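# Mount gear shaft between centres, meshing master gear

## Task

Place the gear shaft between the two centres of the closer station so that its gear meshes with the master gear, then open the gripper and leave it there.

## Robot and tools

Robot: two six-joint arms, left_arm and right_arm, each with a parallel two-finger gripper. Bases in the scene frame: left_arm at (-0.045, +0.341, 0) m, quat_wxyz (+1.000, 0, 0, -0.024); right_arm at (-0.002, -0.263, 0) m, quat_wxyz (+0.995, 0, 0, +0.096). Scene frame: origin on the table top midway between the arms, +z up, +x out over the table, left_arm on the +y side. The arm names do not indicate image sides.

Joint order, used everywhere (rows, results, refusals): waist (joint1), shoulder (joint2), elbow (joint3), wrist pitch (joint4), wrist yaw (joint5), wrist roll (joint6). The waist sign is flipped against the URDF on both arms, in commands and results alike. Stated ranges in URDF signs: waist -2.618 to 3.054 (so -3.054 to 2.618 in your numbers), shoulder 0.000 to 3.142, elbow 0.000 to 3.142, wrist pitch -1.571 to 1.571, wrist yaw -1.571 to 1.571, wrist roll -2.094 to 2.094 rad. True ends may differ by up to 0.036 rad.

A row: one flat list of 14 numbers covering both arms, each in [-1, 1]: left_arm's six joint values then its opening, then the same seven for right_arm. Joint values are offsets, not poses, scaled so 1.0 equals 1.202 rad (waist), 1.258 (shoulder), 1.238 (elbow), 2.073 (wrist pitch), 2.022 (wrist yaw and wrist roll). Opening is absolute: +1 fully open (0.094 m pad gap), -1 closed. Optionally append 12 stiffness factors in 0 to 1 (left six joints, then right six), which persist until changed.

execute_actions(actions): a list of up to 15 actions; each action is a table of up to 15 rows, one row per 1/30 s step, the last row repeating to fill 15 steps (0.5 s). Joint offsets in every row of an action are measured from the angles at the start of that action (for the first action, the last reported angles), not from the preceding row. An action is rejected for both arms if it would push any joint more than 0.036 rad beyond its range; if the first action fails this or anything is malformed, the whole call is rejected. A joint driven to its real end reports "joint sent to its limit". An empty list just returns state and images.

move(target, speed, blocking): target is one 14-number row; its offsets are from the Joint positions in the most recent result that showed them. All joints travel proportionally so each finishes together (curved gripper paths), lasting 0.5 to 10 s. speed (rad/s, 0.01 to 2, default 0.5) caps the joint with the longest travel. No collision avoidance. The opening is applied at the start. The result adds a move: line giving the outcome (done, off_target, moving, held, fault), limits=held or limits=none, and each arm's joint farthest from target. With blocking=false you get control after 0.5 s; then only wait or stop are accepted until the move is reported finished.

wait(seconds, 0 to 10): lets time run with commands held. stop(): brakes a running move (needs stopping distance; fingers continue). zoom_image(camera, region): camera is cam_low, cam_left_wrist or cam_right_wrist (each 504x504); region [x0, y0, x1, y1] pixels from top-left, max 504 by 504. read_manual(section="licences") returns licence texts only. finished_scene(scene): ends the current scene (give its number) once the goal is met and stable; irreversible.

Results: each arm's end_effector_position (m) and end_effector_quat_wxyz in the scene frame; this is the pinch point between the pads, about 1 cm short of the fingertips, and can be off, especially when stretched out. Fingers point along gripper +z and close along its y. Joint positions/velocities list six joints (rad, rad/s) plus pad gap (m). Joint targets shows what the joints are currently being driven to. grip_measured is the finger opening on the command scale (per-gripper error up to about 1 mm). Step readings list joint angles at some steps; HELD marks steps where an arm was held back. "joint command not followed" means a clearance check altered targets.

Motion limits: per step each joint target stays within a lead of its measured angle (waist 0.202, shoulder 0.258, elbow 0.238, wrist pitch 0.573, wrist yaw and roll 0.522 rad), and targets that would move the gripper over 70 mm are scaled back, so big moves need several actions. An unfinished motion may stall; resend the remainder. Zero offsets can let an arm droop; to hold, command back toward the desired angles, then zeros.

Gripping: to hold, command an opening roughly 0.03 below grip_measured; closer means lighter. Pad force is around 50 to 62 N, weaker on thin parts. Objects may be tugged or nudged occasionally. Watch MOTOR HOT (75 °C); at 90 °C the arm stops for 10 s and at 100 °C it goes limp and falls, so avoid long heavy holds.

Avoid: dropping or knocking anything off the table, letting the arms collide or press each other, fast impacts, and hard pushes (a target far beyond contact presses harder).

Each tool is called after "Call:" by a JSON object that holds its "fn" and its "kwargs".

## Session

Call:
{"fn": "execute_actions", "kwargs": {"actions": []}}

Scene clock: 0.00 s.
left_arm: end_effector_position=(+0.5438, +0.5212, +0.2501) grip_measured=+1.000 end_effector_quat_wxyz=(+0.258, -0.123, +0.664, +0.691) | right_arm: end_effector_position=(+0.1130, +0.2598, +0.1984) grip_measured=+1.000 end_effector_quat_wxyz=(+0.725, -0.523, +0.427, -0.138)
Joint names: [waist, shoulder, elbow, wrist pitch, wrist yaw, wrist roll]
Joint positions: left_arm=[-0.055  2.609  2.173  0.892 -1.369  1.477  0.094] | right_arm=[-1.429  2.111  1.117  1.141  0.917 -1.191  0.094]
Joint velocities: left_arm=[-0.002 -0.002 -0.012  0.007 -0.066 -0.066  0.   ] | right_arm=[ 0.017 -0.002 -0.002 -0.051  0.022  0.051  0.   ]
Motor temperatures (°C, as the motors report them): left_arm=[30 29 29 26 29 27] | right_arm=[30 28 29 30 28 28]
Joint targets: left_arm=[-0.055 2.594 2.183 0.900 -1.361 1.470] | right_arm=[-1.429 2.108 1.121 1.136 0.916 -1.185]
Joint stiffness scale: left_arm=[1. 1. 1. 1. 1. 1.] | right_arm=[1. 1. 1. 1. 1. 1.]

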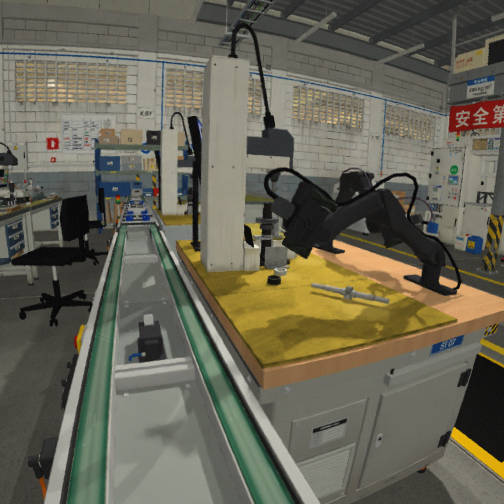

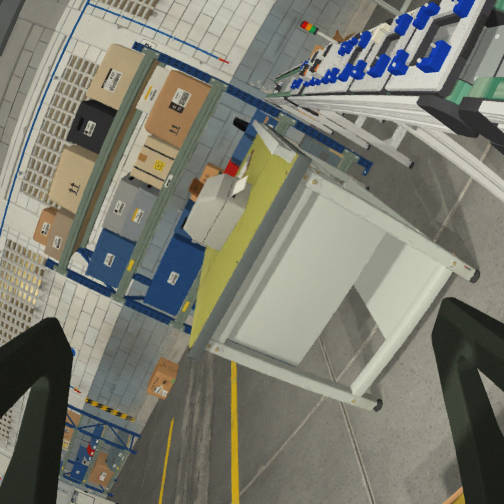

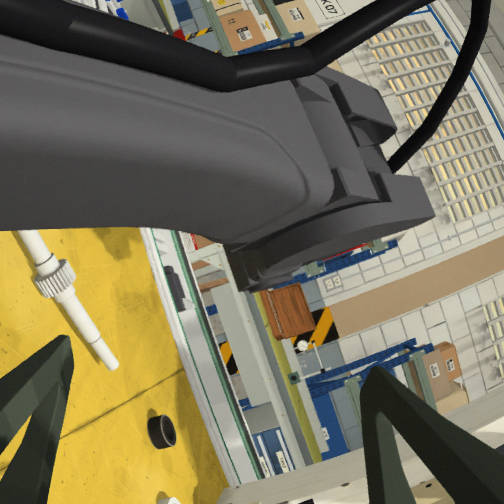

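Call:
{"fn": "zoom_image", "kwargs": {"camera": "cam_low", "region": [170, 100, 420, 330]}}

Region (170, 100, 420, 330) of cam_low's 504x504 image, scaled by 2.016, with more detail than that image has; it fills the top 464 rows of this view, and the rest is white.

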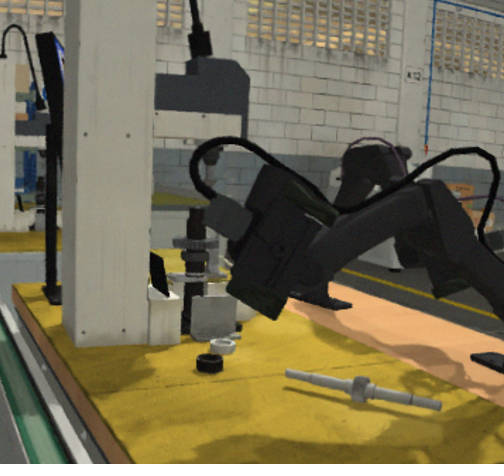

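Call:
{"fn": "move", "kwargs": {"target": [0,0,0,0,0,0,1, 0.3,-0.8,-0.3,-0.4,-0.453,0.589,1], "speed": 0.8}}

Call:
{"fn": "move", "kwargs": {"target": [0.1,-1,-0.9,-0.9,0.677,-0.73,1, 0.55,-0.2,0,-0.3,0,0,1], "speed": 1}}

Scene clock: 14.57 s.
left_arm: end_effector_position=(+0.5438, +0.5212, +0.2501) grip_measured=+1.000 end_effector_quat_wxyz=(+0.258, -0.123, +0.664, +0.691) | right_arm: end_effector_position=(+0.1187, +0.1230, +0.3228) grip_measured=+1.000 end_effector_quat_wxyz=(+0.567, -0.423, +0.575, +0.411)
Joint names: [waist, shoulder, elbow, wrist pitch, wrist yaw, wrist roll]
Joint positions: left_arm=[-0.055  2.609  2.173  0.892 -1.369  1.477  0.094] | right_arm=[-1.077  1.122  0.767  0.336  0.007 -0.006  0.094]
Joint velocities: left_arm=[ 0.017 -0.002  0.012  0.007 -0.037 -0.037  0.   ] | right_arm=[-0.007 -0.027 -0.007 -0.007  0.037  0.022  0.   ]
Motor temperatures (°C, as the motors report them): left_arm=[30 40 31 28 29 27] | right_arm=[30 34 31 32 28 28]
Joint targets: left_arm=[-0.055 2.609 2.173 0.892 -1.369 1.477] | right_arm=[-1.068 1.105 0.746 0.311 0.000 -0.000]
Joint stiffness scale: left_arm=[1. 1. 1. 1. 1. 1.] | right_arm=[1. 1. 1. 1. 1. 1.]
move: off_target (right_arm); limits=none; left_arm: farthest joint: the waist, 0.000 radians from its target (0.000 radians at the start); right_arm: farthest joint: the wrist pitch, 0.024 radians from its target (0.829 radians at the start)

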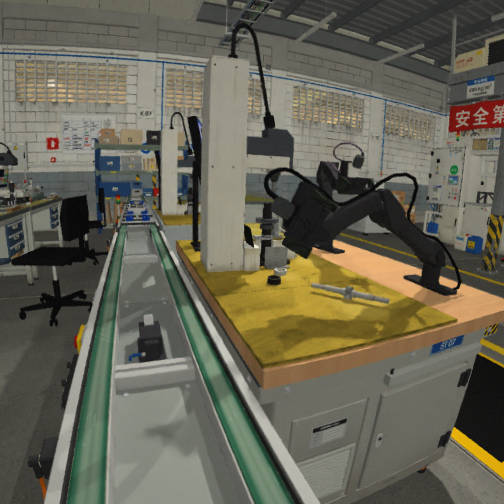

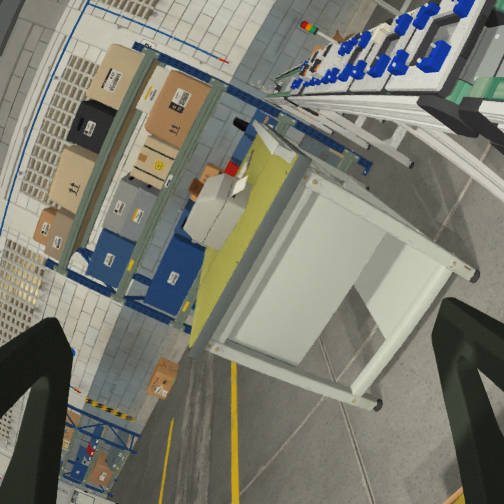

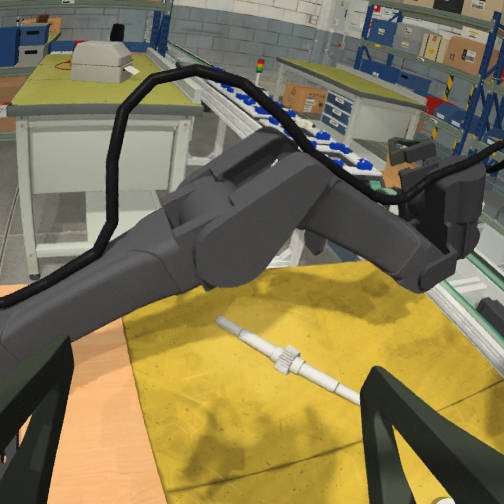

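Scene clock: 17.33 s.
left_arm: end_effector_position=(+0.2471, +0.3137, +0.1211) grip_measured=+1.000 end_effector_quat_wxyz=(+0.147, +0.055, +0.988, -0.002) | right_arm: end_effector_position=(+0.2715, -0.0693, +0.2583) grip_measured=+1.000 end_effector_quat_wxyz=(+0.532, -0.253, +0.791, +0.165)
Joint names: [waist, shoulder, elbow, wrist pitch, wrist yaw, wrist roll]
Joint positions: left_arm=[ 0.055  1.381  1.065 -0.961 -0.009  0.01   0.094] | right_arm=[-0.426  0.894  0.767 -0.263  0.006 -0.006  0.094]
Joint velocities: left_arm=[-0.017 -0.002 -0.002 -0.095 -0.022  0.051  0.   ] | right_arm=[ 0.017  0.002  0.002 -0.037 -0.022 -0.007  0.   ]
Motor temperatures (°C, as the motors report them): left_arm=[30 40 31 28 29 27] | right_arm=[30 33 31 33 28 28]
Joint targets: left_arm=[0.065 1.351 1.059 -0.974 0.000 0.001] | right_arm=[-0.416 0.870 0.767 -0.286 0.007 -0.006]
Joint stiffness scale: left_arm=[1. 1. 1. 1. 1. 1.] | right_arm=[1. 1. 1. 1. 1. 1.]
move: off_target (left_arm, right_arm); limits=none; left_arm: farthest joint: the shoulder, 0.030 radians from its target (1.258 radians at the start); right_arm: farthest joint: the shoulder, 0.023 radians from its target (0.251 radians at the start)

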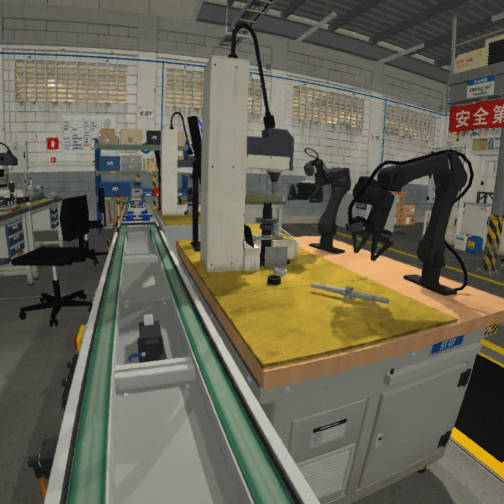

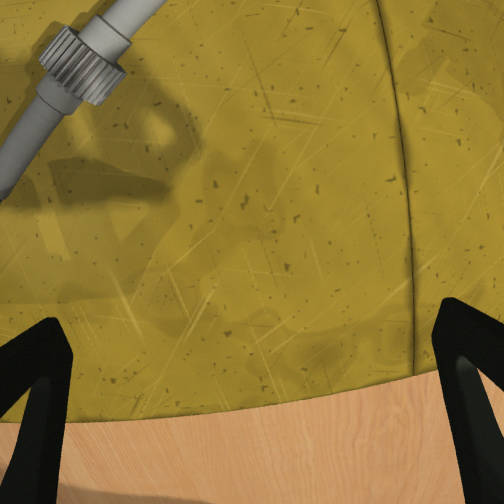

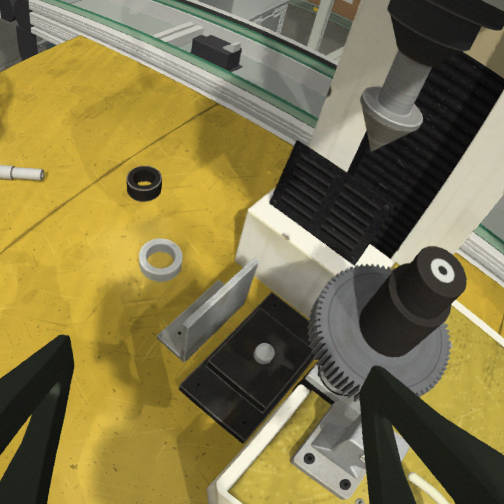

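Call:
{"fn": "move", "kwargs": {"target": [-0.2,-0.1,0.25,-0.15,0,0,1, 0.06,-0.5,-0.42,0.17,0,0,1], "speed": 1}}

Call:
{"fn": "zoom_image", "kwargs": {"camera": "cam_low", "region": [220, 140, 400, 320]}}

Scene clock: 23.17 s.
left_arm: end_effector_position=(+0.2292, +0.3789, +0.2192) grip_measured=+1.000 end_effector_quat_wxyz=(+0.191, -0.059, +0.980, +0.017) | right_arm: end_effector_position=(+0.2208, -0.1252, +0.2611) grip_measured=+1.000 end_effector_quat_wxyz=(+0.700, -0.188, +0.660, +0.195)
Joint names: [waist, shoulder, elbow, wrist pitch, wrist yaw, wrist roll]
Joint positions: left_arm=[-0.175  1.278  1.353 -1.26  -0.008  0.009  0.094] | right_arm=[-0.363  0.29   0.261  0.086  0.006 -0.006  0.094]
Joint velocities: left_arm=[-0.007 -0.002 -0.002 -0.007 -0.022  0.007  0.   ] | right_arm=[-0.002 -0.012 -0.007  0.007 -0.022  0.037  0.   ]
Motor temperatures (°C, as the motors report them): left_arm=[30 38 32 28 29 27] | right_arm=[30 32 32 34 28 28]
Joint targets: left_arm=[-0.185 1.255 1.375 -1.272 -0.009 0.010] | right_arm=[-0.353 0.265 0.247 0.090 0.006 -0.006]
Joint stiffness scale: left_arm=[1. 1. 1. 1. 1. 1.] | right_arm=[1. 1. 1. 1. 1. 1.]
move: off_target (left_arm, right_arm); limits=none; left_arm: farthest joint: the shoulder, 0.023 radians from its target (0.125 radians at the start); right_arm: farthest joint: the shoulder, 0.025 radians from its target (0.629 radians at the start)

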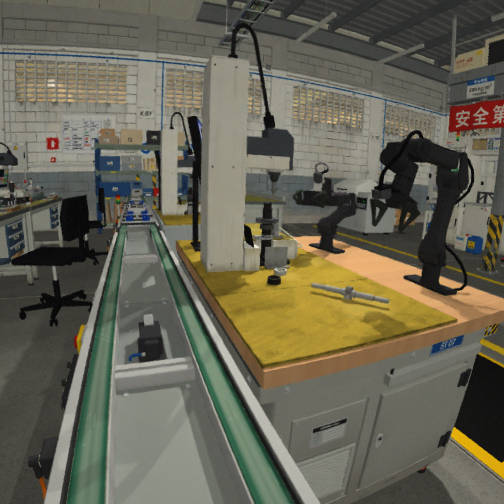

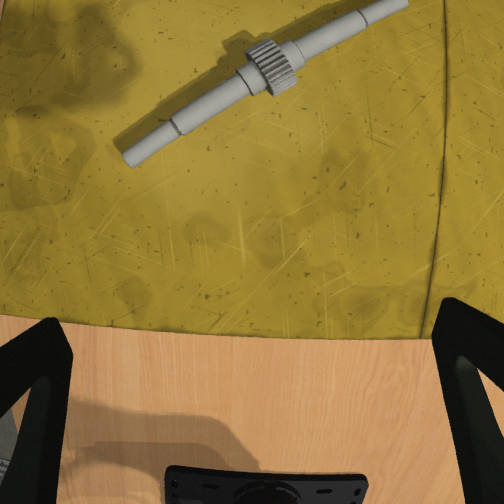

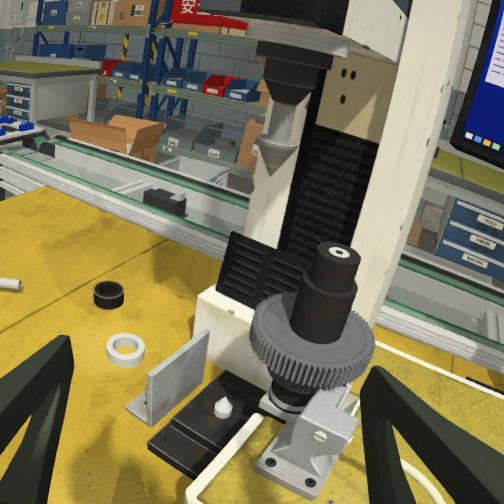

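Region (220, 140, 400, 320) of cam_low's 504x504 image, scaled by 2.800, with more detail than that image has.

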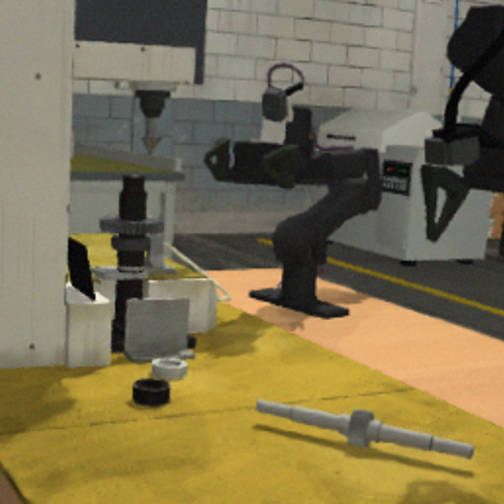

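Call:
{"fn": "move", "kwargs": {"target": [0.02,0.2,0.273,0.04,0,0,1, 0,0,0,0,0,0,1], "speed": 1}}

Scene clock: 41.97 s.
left_arm: end_effector_position=(+0.3164, +0.3852, +0.2596) grip_measured=+1.000 end_effector_quat_wxyz=(+0.255, -0.052, +0.965, +0.020) | right_arm: end_effector_position=(+0.2208, -0.1253, +0.2612) grip_measured=+1.000 end_effector_quat_wxyz=(+0.700, -0.188, +0.660, +0.195)
Joint names: [waist, shoulder, elbow, wrist pitch, wrist yaw, wrist roll]
Joint positions: left_arm=[-0.162  1.523  1.662 -1.193 -0.008  0.009  0.094] | right_arm=[-0.363  0.29   0.261  0.086  0.006 -0.006  0.094]
Joint velocities: left_arm=[ 0.007 -0.007 -0.002 -0.051 -0.037  0.051  0.   ] | right_arm=[-0.007  0.012  0.002  0.037 -0.007 -0.022  0.   ]
Motor temperatures (°C, as the motors report them): left_arm=[30 34 33 28 29 27] | right_arm=[30 30 33 36 28 28]
Joint targets: left_arm=[-0.151 1.530 1.691 -1.177 -0.008 0.009] | right_arm=[-0.363 0.290 0.261 0.086 0.006 -0.006]
Joint stiffness scale: left_arm=[1. 1. 1. 1. 1. 1.] | right_arm=[1. 1. 1. 1. 1. 1.]
move: off_target (left_arm); limits=none; left_arm: farthest joint: the elbow, 0.029 radians from its target (0.338 radians at the start); right_arm: farthest joint: the waist, 0.000 radians from its target (0.000 radians at the start)

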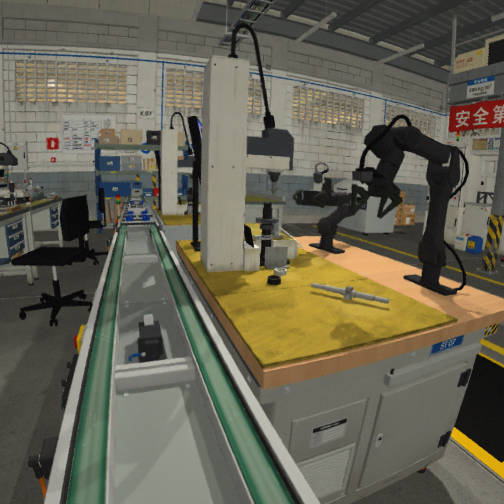

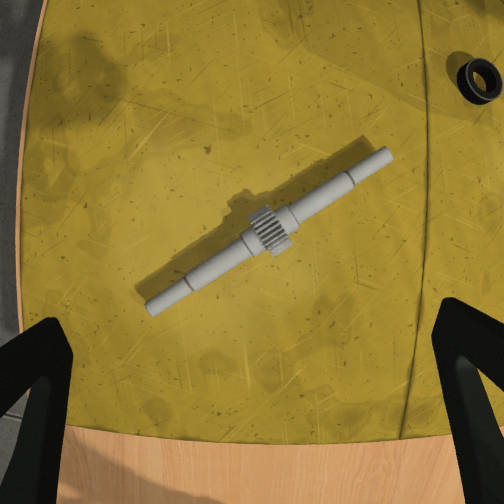

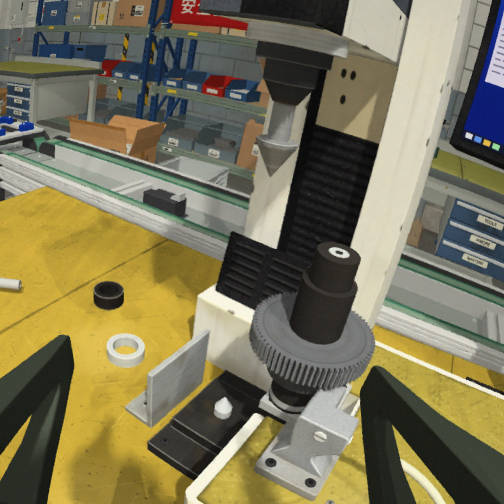

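Call:
{"fn": "move", "kwargs": {"target": [0.15,0.575,0.375,-0.115,0.004,0.432,1, 0,0,0,0,0,0,1], "speed": 1}}

Scene clock: 49.13 s.
left_arm: end_effector_position=(+0.3925, +0.3169, +0.0958) grip_measured=+1.000 end_effector_quat_wxyz=(-0.001, +0.450, +0.893, +0.004) | right_arm: end_effector_position=(+0.2208, -0.1253, +0.2612) grip_measured=+1.000 end_effector_quat_wxyz=(+0.700, -0.188, +0.660, +0.195)
Joint names: [waist, shoulder, elbow, wrist pitch, wrist yaw, wrist roll]
Joint positions: left_arm=[ 0.014  2.256  2.1   -1.414 -0.008  0.874  0.094] | right_arm=[-0.363  0.29   0.261  0.086  0.006 -0.006  0.094]
Joint velocities: left_arm=[-0.002  0.007  0.007 -0.081 -0.037  0.037  0.   ] | right_arm=[ 0.012 -0.007 -0.017 -0.007 -0.051 -0.022  0.   ]
Motor temperatures (°C, as the motors report them): left_arm=[30 34 34 28 29 27] | right_arm=[30 29 33 37 28 28]
Joint targets: left_arm=[0.018 2.246 2.126 -1.431 0.000 0.883] | right_arm=[-0.363 0.290 0.261 0.086 0.006 -0.006]
Joint stiffness scale: left_arm=[1. 1. 1. 1. 1. 1.] | right_arm=[1. 1. 1. 1. 1. 1.]
move: off_target (left_arm); limits=none; left_arm: farthest joint: the elbow, 0.026 radians from its target (0.465 radians at the start); right_arm: farthest joint: the waist, 0.000 radians from its target (0.000 radians at the start)

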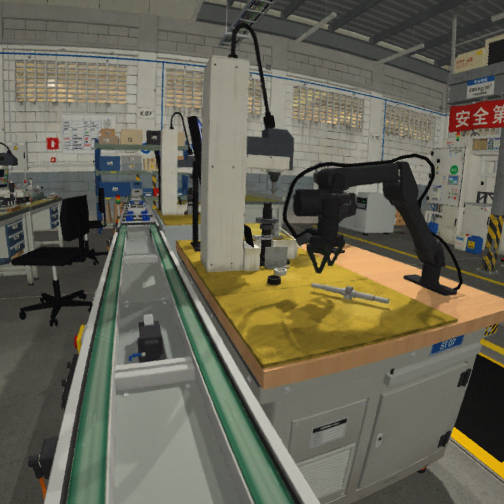

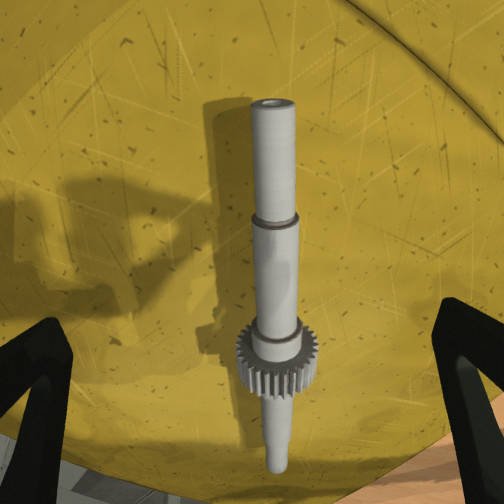

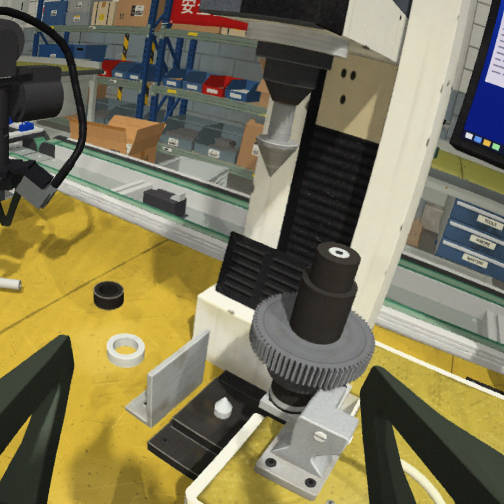

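Call:
{"fn": "move", "kwargs": {"target": [-0.044,-0.1,-0.285,0.125,0,0.026,0.2, 0,0,0,0,0,0,1], "speed": 0.5}}

Scene clock: 55.40 s.
left_arm: end_effector_position=(+0.3682, +0.3364, +0.0458) grip_measured=+0.201 end_effector_quat_wxyz=(-0.007, +0.451, +0.893, +0.001) | right_arm: end_effector_position=(+0.2208, -0.1253, +0.2612) grip_measured=+1.000 end_effector_quat_wxyz=(+0.700, -0.188, +0.660, +0.195)
Joint names: [waist, shoulder, elbow, wrist pitch, wrist yaw, wrist roll]
Joint positions: left_arm=[-0.03   2.167  1.755 -1.172 -0.008  0.918  0.056] | right_arm=[-0.363  0.29   0.261  0.086  0.006 -0.006  0.094]
Joint velocities: left_arm=[-0.002 -0.012 -0.002  0.007  0.051  0.007 -0.001] | right_arm=[-0.002  0.002  0.007  0.081  0.007  0.022  0.   ]
Motor temperatures (°C, as the motors report them): left_arm=[30 37 34 28 29 27] | right_arm=[30 29 33 37 28 28]
Joint targets: left_arm=[-0.039 2.130 1.747 -1.156 -0.008 0.927] | right_arm=[-0.363 0.290 0.261 0.086 0.006 -0.006]
Joint stiffness scale: left_arm=[1. 1. 1. 1. 1. 1.] | right_arm=[1. 1. 1. 1. 1. 1.]
move: off_target (left_arm); limits=none; left_arm: farthest joint: the shoulder, 0.036 radians from its target (0.126 radians at the start); right_arm: farthest joint: the waist, 0.000 radians from its target (0.000 radians at the start)

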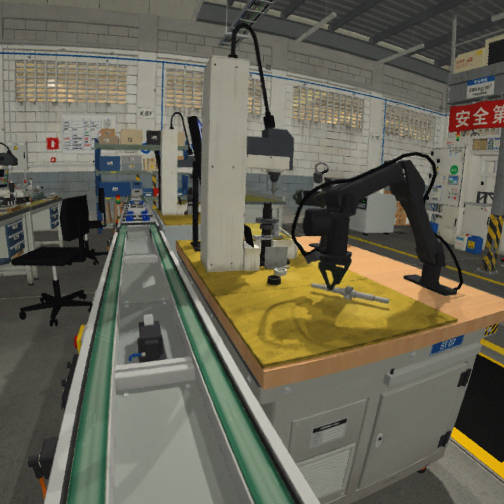

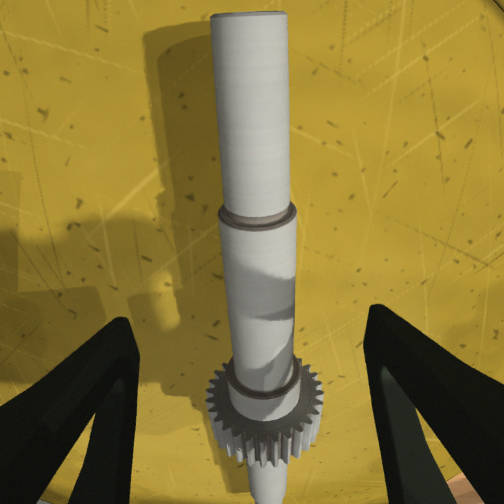

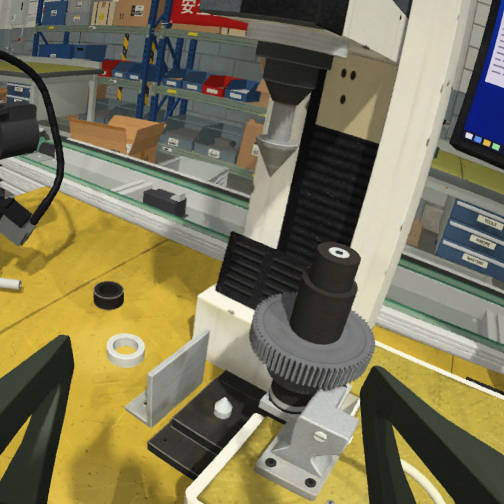

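Call:
{"fn": "move", "kwargs": {"target": [0,0,-0.076,0.056,0,0,0.2, 0,0,0,0,0,0,1], "speed": 0.2}}

Scene clock: 59.13 s.
left_arm: end_effector_position=(+0.3671, +0.3364, +0.0247) grip_measured=+0.201 end_effector_quat_wxyz=(-0.001, +0.451, +0.893, +0.004) | right_arm: end_effector_position=(+0.2208, -0.1253, +0.2612) grip_measured=+1.000 end_effector_quat_wxyz=(+0.700, -0.188, +0.660, +0.195)
Joint names: [waist, shoulder, elbow, wrist pitch, wrist yaw, wrist roll]
Joint positions: left_arm=[-0.03   2.167  1.67  -1.073 -0.008  0.918  0.056] | right_arm=[-0.363  0.29   0.261  0.086  0.006 -0.006  0.094]
Joint velocities: left_arm=[ 0.002  0.002  0.022  0.022 -0.022  0.007  0.   ] | right_arm=[-0.017 -0.002 -0.002  0.037 -0.066 -0.007  0.   ]
Motor temperatures (°C, as the motors report them): left_arm=[30 38 33 28 29 27] | right_arm=[30 29 34 38 28 28]
Joint targets: left_arm=[-0.030 2.167 1.661 -1.056 -0.008 0.918] | right_arm=[-0.363 0.290 0.261 0.086 0.006 -0.006]
Joint stiffness scale: left_arm=[1. 1. 1. 1. 1. 1.] | right_arm=[1. 1. 1. 1. 1. 1.]
move: done; limits=none; left_arm: farthest joint: the wrist pitch, 0.017 radians from its target (0.116 radians at the start); right_arm: farthest joint: the waist, 0.000 radians from its target (0.000 radians at the start)

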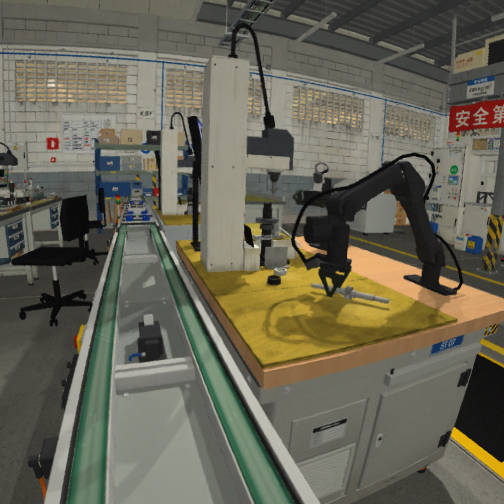

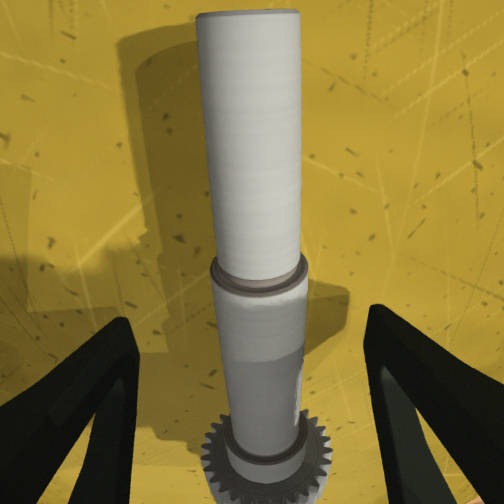

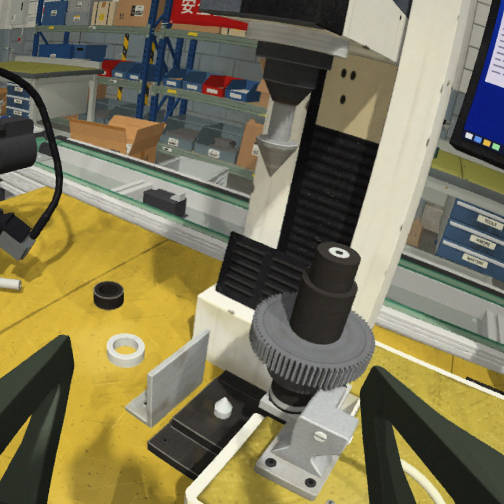

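Call:
{"fn": "execute_actions", "kwargs": {"actions": [[[0,0.008,0,0,0,0,-0.2,0,0,0,0,0,0,1]],[[0,0,0,0,0,0,-0.5,0,0,0,0,0,0,1],[0,0,0,0,0,0,-0.5,0,0,0,0,0,0,1],[0,0,0,0,0,0,-0.5,0,0,0,0,0,0,1],[0,0,0,0,0,0,-0.55,0,0,0,0,0,0,1],[0,0,0,0,0,0,-0.58,0,0,0,0,0,0,1],[0,0,0,0,0,0,-0.61,0,0,0,0,0,0,1],[0,0,0,0,0,0,-0.64,0,0,0,0,0,0,1],[0,0,0,0,0,0,-0.67,0,0,0,0,0,0,1]]]}}

Scene clock: 63.27 s.
left_arm: end_effector_position=(+0.3671, +0.3367, +0.0247) grip_measured=-0.657 end_effector_quat_wxyz=(-0.001, +0.451, +0.893, +0.005) | right_arm: end_effector_position=(+0.2208, -0.1253, +0.2612) grip_measured=+1.000 end_effector_quat_wxyz=(+0.700, -0.188, +0.660, +0.195)
Joint names: [waist, shoulder, elbow, wrist pitch, wrist yaw, wrist roll]
Joint positions: left_arm=[-0.03   2.167  1.67  -1.073 -0.01   0.919  0.016] | right_arm=[-0.363  0.29   0.261  0.086  0.006 -0.006  0.094]
Joint velocities: left_arm=[-0.007 -0.007  0.017 -0.037  0.037 -0.081  0.   ] | right_arm=[ 0.002  0.007 -0.002 -0.066 -0.051  0.022  0.   ]
Motor temperatures (°C, as the motors report them): left_arm=[30 39 33 28 29 27] | right_arm=[30 29 34 38 28 28]
Joint targets: left_arm=[-0.030 2.167 1.670 -1.072 -0.008 0.918] | right_arm=[-0.363 0.290 0.261 0.086 0.006 -0.006]
Joint stiffness scale: left_arm=[1. 1. 1. 1. 1. 1.] | right_arm=[1. 1. 1. 1. 1. 1.]
Step readings (joint positions; steps 1 to 15: 1st action; 16 to 30: 2nd action):
0: left_arm=[-0.030 2.167 1.670 -1.072 -0.008 0.918] | right_arm=[-0.363 0.290 0.261 0.086 0.006 -0.006]
1: left_arm=[-0.030 2.167 1.670 -1.072 -0.008 0.918] | right_arm=[-0.363 0.290 0.261 0.086 0.006 -0.006]
2: left_arm=[-0.030 2.167 1.670 -1.072 -0.008 0.918] | right_arm=[-0.363 0.290 0.261 0.086 0.006 -0.006]
4: left_arm=[-0.030 2.167 1.670 -1.072 -0.008 0.918] | right_arm=[-0.363 0.290 0.261 0.086 0.006 -0.006]
8: left_arm=[-0.030 2.167 1.670 -1.072 -0.008 0.918] | right_arm=[-0.363 0.290 0.261 0.086 0.006 -0.006]
15: left_arm=[-0.030 2.167 1.670 -1.072 -0.008 0.918] | right_arm=[-0.363 0.290 0.261 0.086 0.006 -0.006]
16: left_arm=[-0.030 2.167 1.670 -1.072 -0.008 0.918] | right_arm=[-0.363 0.290 0.261 0.086 0.006 -0.006]
17: left_arm=[-0.030 2.167 1.670 -1.072 -0.008 0.918] | right_arm=[-0.363 0.290 0.261 0.086 0.006 -0.006]
19: left_arm=[-0.030 2.167 1.670 -1.072 -0.008 0.918] | right_arm=[-0.363 0.290 0.261 0.086 0.006 -0.006]
23: left_arm=[-0.030 2.167 1.670 -1.073 -0.008 0.917] | right_arm=[-0.363 0.290 0.261 0.086 0.006 -0.006]
30: Joint positions above

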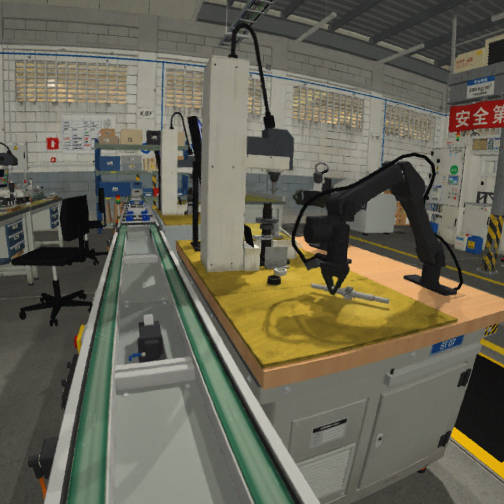

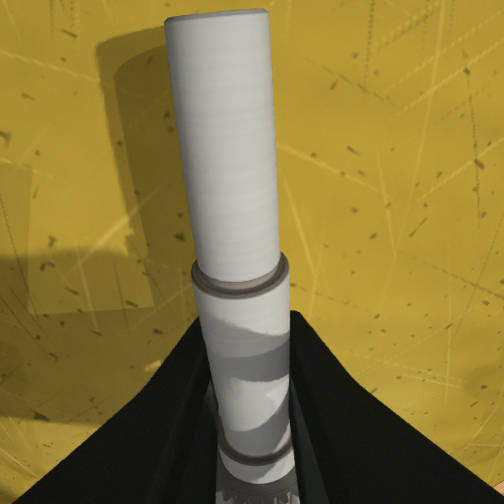

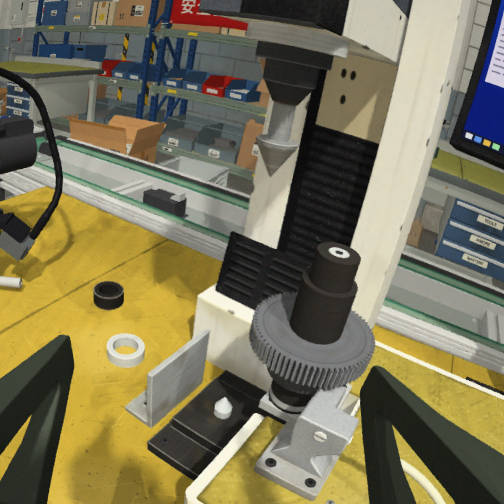

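Call:
{"fn": "move", "kwargs": {"target": [0,-0.4,-0.05,0,0,0,-0.72, 0,0,0,0,0,0,1], "speed": 0.4}}

Call:
{"fn": "move", "kwargs": {"target": [0.2,-0.44,-0.86,0.82,0.004,-0.458,-0.72, 0,0,0,0,0,0,1], "speed": 0.8}}

Scene clock: 69.17 s.
left_arm: end_effector_position=(+0.3514, +0.3363, +0.1827) grip_measured=-0.671 end_effector_quat_wxyz=(+0.167, +0.442, +0.877, +0.084) | right_arm: end_effector_position=(+0.2208, -0.1253, +0.2612) grip_measured=+1.000 end_effector_quat_wxyz=(+0.700, -0.188, +0.660, +0.195)
Joint names: [waist, shoulder, elbow, wrist pitch, wrist yaw, wrist roll]
Joint positions: left_arm=[-0.03   1.705  1.599 -1.088 -0.006  0.919  0.015] | right_arm=[-0.363  0.29   0.261  0.086  0.006 -0.006  0.094]
Joint velocities: left_arm=[-0.012 -0.017 -0.007 -0.007 -0.037  0.051 -0.   ] | right_arm=[ 0.007  0.022 -0.007 -0.037  0.007  0.007  0.   ]
Motor temperatures (°C, as the motors report them): left_arm=[30 40 33 28 29 27] | right_arm=[30 29 34 38 28 28]
Joint targets: left_arm=[-0.030 1.663 1.608 -1.072 -0.010 0.919] | right_arm=[-0.363 0.290 0.261 0.086 0.006 -0.006]
Joint stiffness scale: left_arm=[1. 1. 1. 1. 1. 1.] | right_arm=[1. 1. 1. 1. 1. 1.]
move: off_target (left_arm); limits=none; left_arm: farthest joint: the shoulder, 0.042 radians from its target (0.503 radians at the start); right_arm: farthest joint: the waist, 0.000 radians from its target (0.000 radians at the start)

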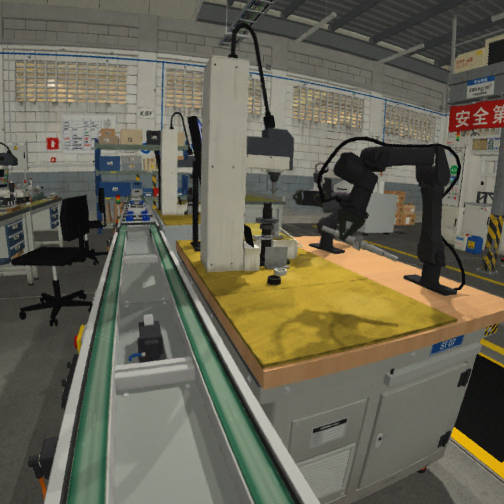

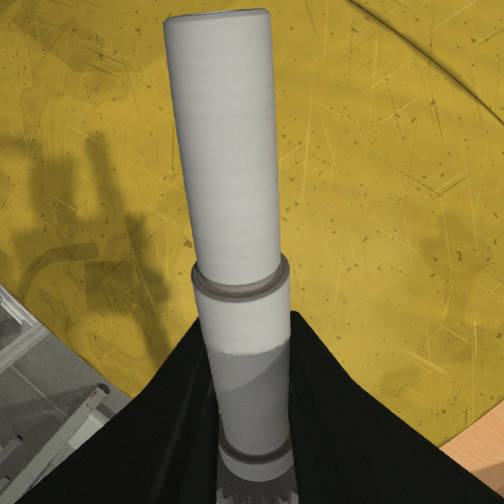

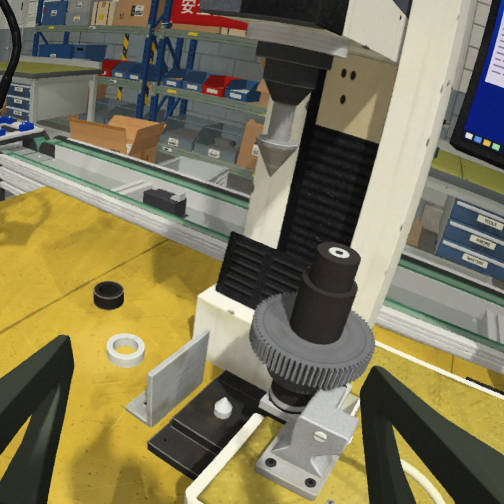

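Scene clock: 72.07 s.
left_arm: end_effector_position=(+0.3390, +0.2455, +0.2011) grip_measured=-0.672 end_effector_quat_wxyz=(+0.622, +0.096, +0.774, -0.076) | right_arm: end_effector_position=(+0.2208, -0.1253, +0.2612) grip_measured=+1.000 end_effector_quat_wxyz=(+0.700, -0.188, +0.660, +0.195)
Joint names: [waist, shoulder, elbow, wrist pitch, wrist yaw, wrist roll]
Joint positions: left_arm=[ 0.2    1.209  0.514  0.478 -0.003  0.002  0.015] | right_arm=[-0.363  0.29   0.261  0.086  0.006 -0.006  0.094]
Joint velocities: left_arm=[ 0.012 -0.002 -0.012  0.022  0.037 -0.037  0.   ] | right_arm=[ 0.012 -0.012  0.007 -0.022  0.037 -0.007  0.   ]
Motor temperatures (°C, as the motors report them): left_arm=[30 40 33 29 29 27] | right_arm=[30 29 34 38 28 28]
Joint targets: left_arm=[0.210 1.152 0.534 0.612 0.002 -0.008] | right_arm=[-0.363 0.290 0.261 0.086 0.006 -0.006]
Joint stiffness scale: left_arm=[1. 1. 1. 1. 1. 1.] | right_arm=[1. 1. 1. 1. 1. 1.]
move: off_target (left_arm); limits=none; left_arm: farthest joint: the wrist pitch, 0.133 radians from its target (1.699 radians at the start); right_arm: farthest joint: the waist, 0.000 radians from its target (0.000 radians at the start)

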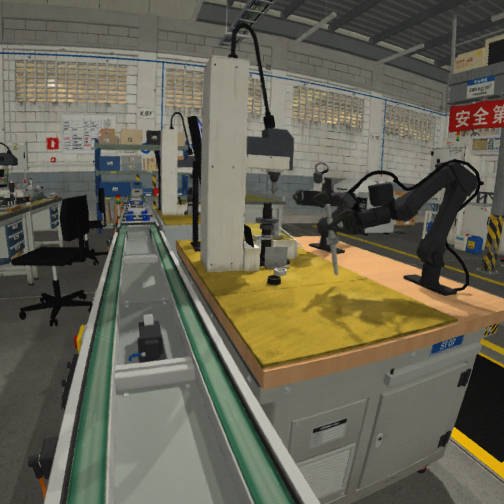

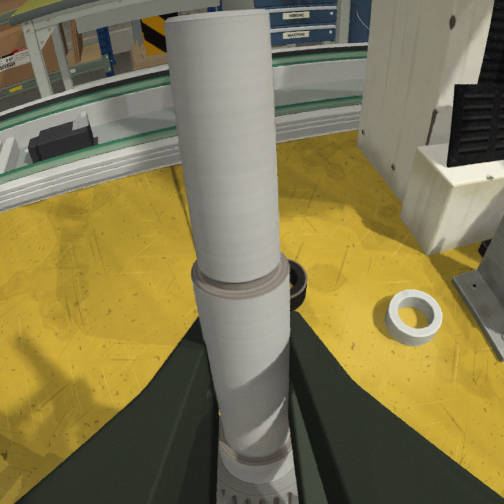

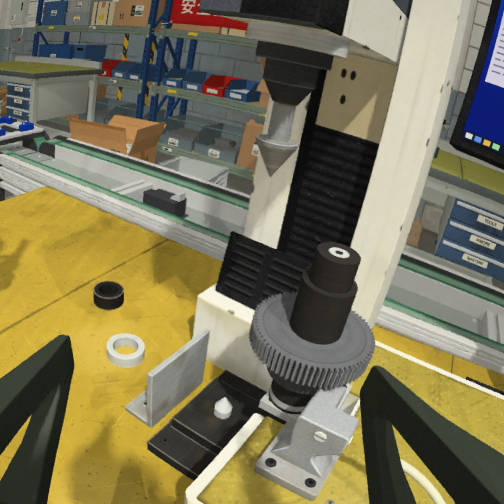

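Call:
{"fn": "execute_actions", "kwargs": {"actions": [[[0,-0.045,0.03,0.08,0,0,-0.72,0,0,0,0,0,0,1],[0,-0.045,0.03,0.095,0,0,-0.72,0,0,0,0,0,0,1],[0,-0.045,0.03,0.11,0,0,-0.72,0,0,0,0,0,0,1],[0,-0.045,0.03,0.125,0,0,-0.72,0,0,0,0,0,0,1],[0,-0.045,0.03,0.14,0,0,-0.72,0,0,0,0,0,0,1],[0,-0.045,0.03,0.155,0,0,-0.72,0,0,0,0,0,0,1],[0,-0.045,0.03,0.17,0,0,-0.72,0,0,0,0,0,0,1]]]}}

Call:
{"fn": "move", "kwargs": {"target": [0.39,0.333,0.254,0.155,0,0,-0.72, 0,0,0,0,0,0,1], "speed": 0.5}}

Scene clock: 85.90 s.
left_arm: end_effector_position=(+0.3446, +0.2440, +0.2507) grip_measured=-0.672 end_effector_quat_wxyz=(+0.696, +0.088, +0.707, -0.085) | right_arm: end_effector_position=(+0.2208, -0.1253, +0.2612) grip_measured=+1.000 end_effector_quat_wxyz=(+0.700, -0.188, +0.660, +0.195)
Joint names: [waist, shoulder, elbow, wrist pitch, wrist yaw, wrist roll]
Joint positions: left_arm=[ 0.2    1.209  0.514  0.679 -0.003  0.001  0.015] | right_arm=[-0.363  0.29   0.261  0.086  0.006 -0.006  0.094]
Joint velocities: left_arm=[ 0.012 -0.027 -0.002  0.037 -0.022 -0.051  0.001] | right_arm=[ 0.007  0.007  0.017  0.037 -0.066  0.037  0.   ]
Motor temperatures (°C, as the motors report them): left_arm=[30 38 35 39 29 27] | right_arm=[30 29 34 39 28 28]
Joint targets: left_arm=[0.200 1.152 0.551 0.831 -0.003 0.002] | right_arm=[-0.363 0.290 0.261 0.086 0.006 -0.006]
Joint stiffness scale: left_arm=[1. 1. 1. 1. 1. 1.] | right_arm=[1. 1. 1. 1. 1. 1.]
Step readings (joint positions):
0: left_arm=[0.200 1.209 0.514 0.478 -0.003 0.001] | right_arm=[-0.363 0.290 0.261 0.086 0.006 -0.006]
1: left_arm=[0.200 1.209 0.514 0.481 -0.003 0.001] | right_arm=[-0.363 0.290 0.261 0.086 0.006 -0.006]
2: left_arm=[0.200 1.209 0.514 0.486 -0.003 0.001] | right_arm=[-0.363 0.290 0.261 0.086 0.006 -0.006]
4: left_arm=[0.200 1.209 0.514 0.510 -0.003 0.001] | right_arm=[-0.363 0.290 0.261 0.086 0.006 -0.006]
8: left_arm=[0.200 1.209 0.514 0.589 -0.003 0.001] | right_arm=[-0.363 0.290 0.261 0.086 0.006 -0.006]
15: Joint positions above

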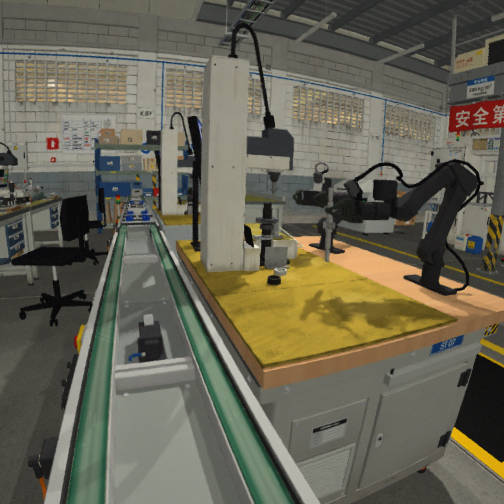

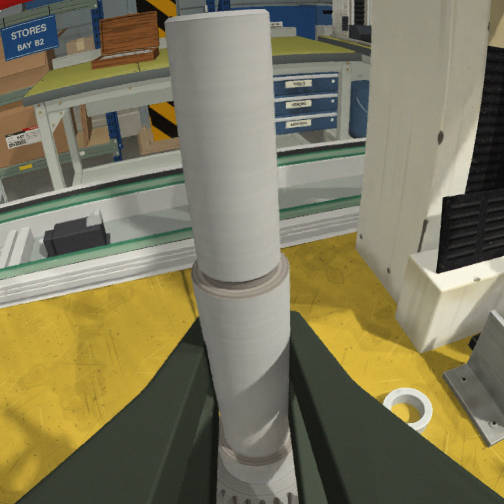

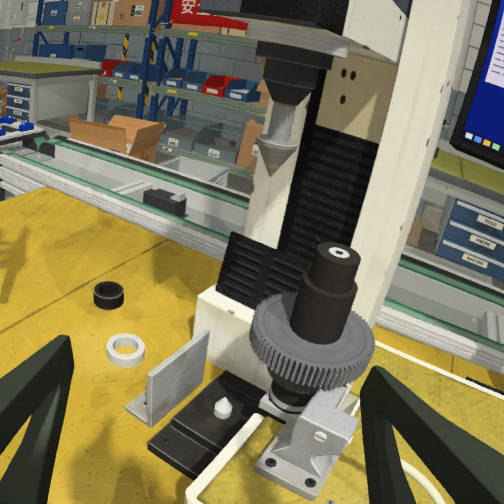

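Scene clock: 87.53 s.
left_arm: end_effector_position=(+0.3261, +0.0173, +0.2290) grip_measured=-0.672 end_effector_quat_wxyz=(+0.657, +0.252, +0.666, -0.247) | right_arm: end_effector_position=(+0.2208, -0.1253, +0.2612) grip_measured=+1.000 end_effector_quat_wxyz=(+0.700, -0.188, +0.660, +0.195)
Joint names: [waist, shoulder, elbow, wrist pitch, wrist yaw, wrist roll]
Joint positions: left_arm=[0.671 1.649 0.775 0.86  0.002 0.001 0.015] | right_arm=[-0.363  0.29   0.261  0.086  0.006 -0.006  0.094]
Joint velocities: left_arm=[ 0.007  0.002 -0.017 -0.051 -0.11   0.037  0.   ] | right_arm=[ 0.007 -0.002  0.007  0.051  0.037  0.037  0.   ]
Motor temperatures (°C, as the motors report them): left_arm=[30 37 35 39 29 27] | right_arm=[30 29 34 39 28 28]
Joint targets: left_arm=[0.669 1.628 0.828 1.001 -0.003 0.001] | right_arm=[-0.363 0.290 0.261 0.086 0.006 -0.006]
Joint stiffness scale: left_arm=[1. 1. 1. 1. 1. 1.] | right_arm=[1. 1. 1. 1. 1. 1.]
move: off_target (left_arm); limits=none; left_arm: farthest joint: the wrist pitch, 0.140 radians from its target (0.321 radians at the start); right_arm: farthest joint: the waist, 0.000 radians from its target (0.000 radians at the start)

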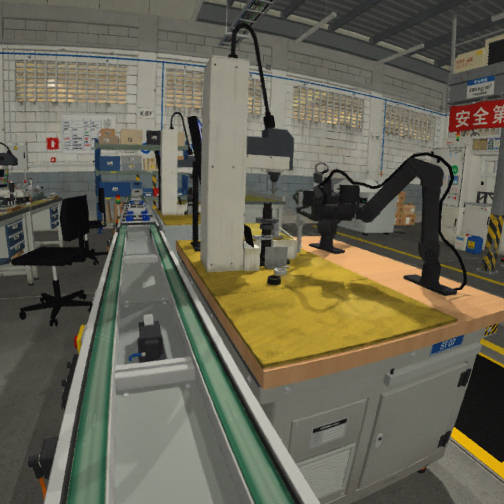

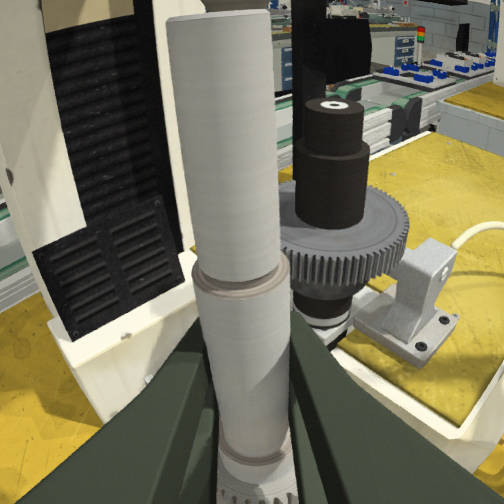

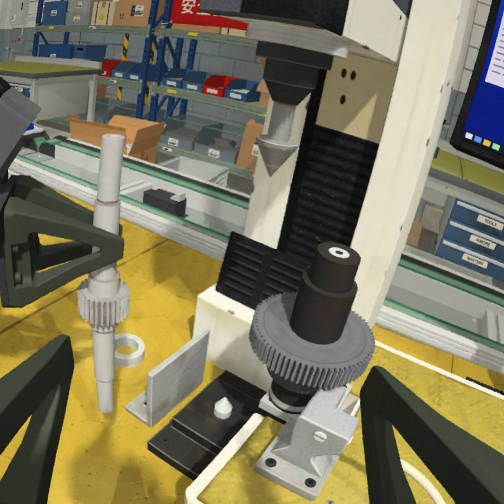

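Call:
{"fn": "zoom_image", "kwargs": {"camera": "cam_low", "region": [235, 160, 355, 280]}}

Region (235, 160, 355, 280) of cam_low's 504x504 image, scaled by 4.200, with more detail than that image has.

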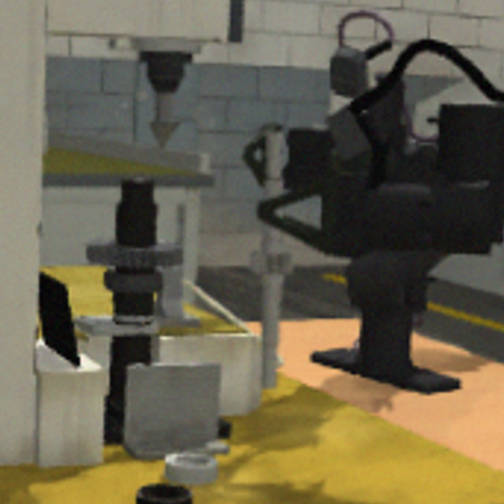

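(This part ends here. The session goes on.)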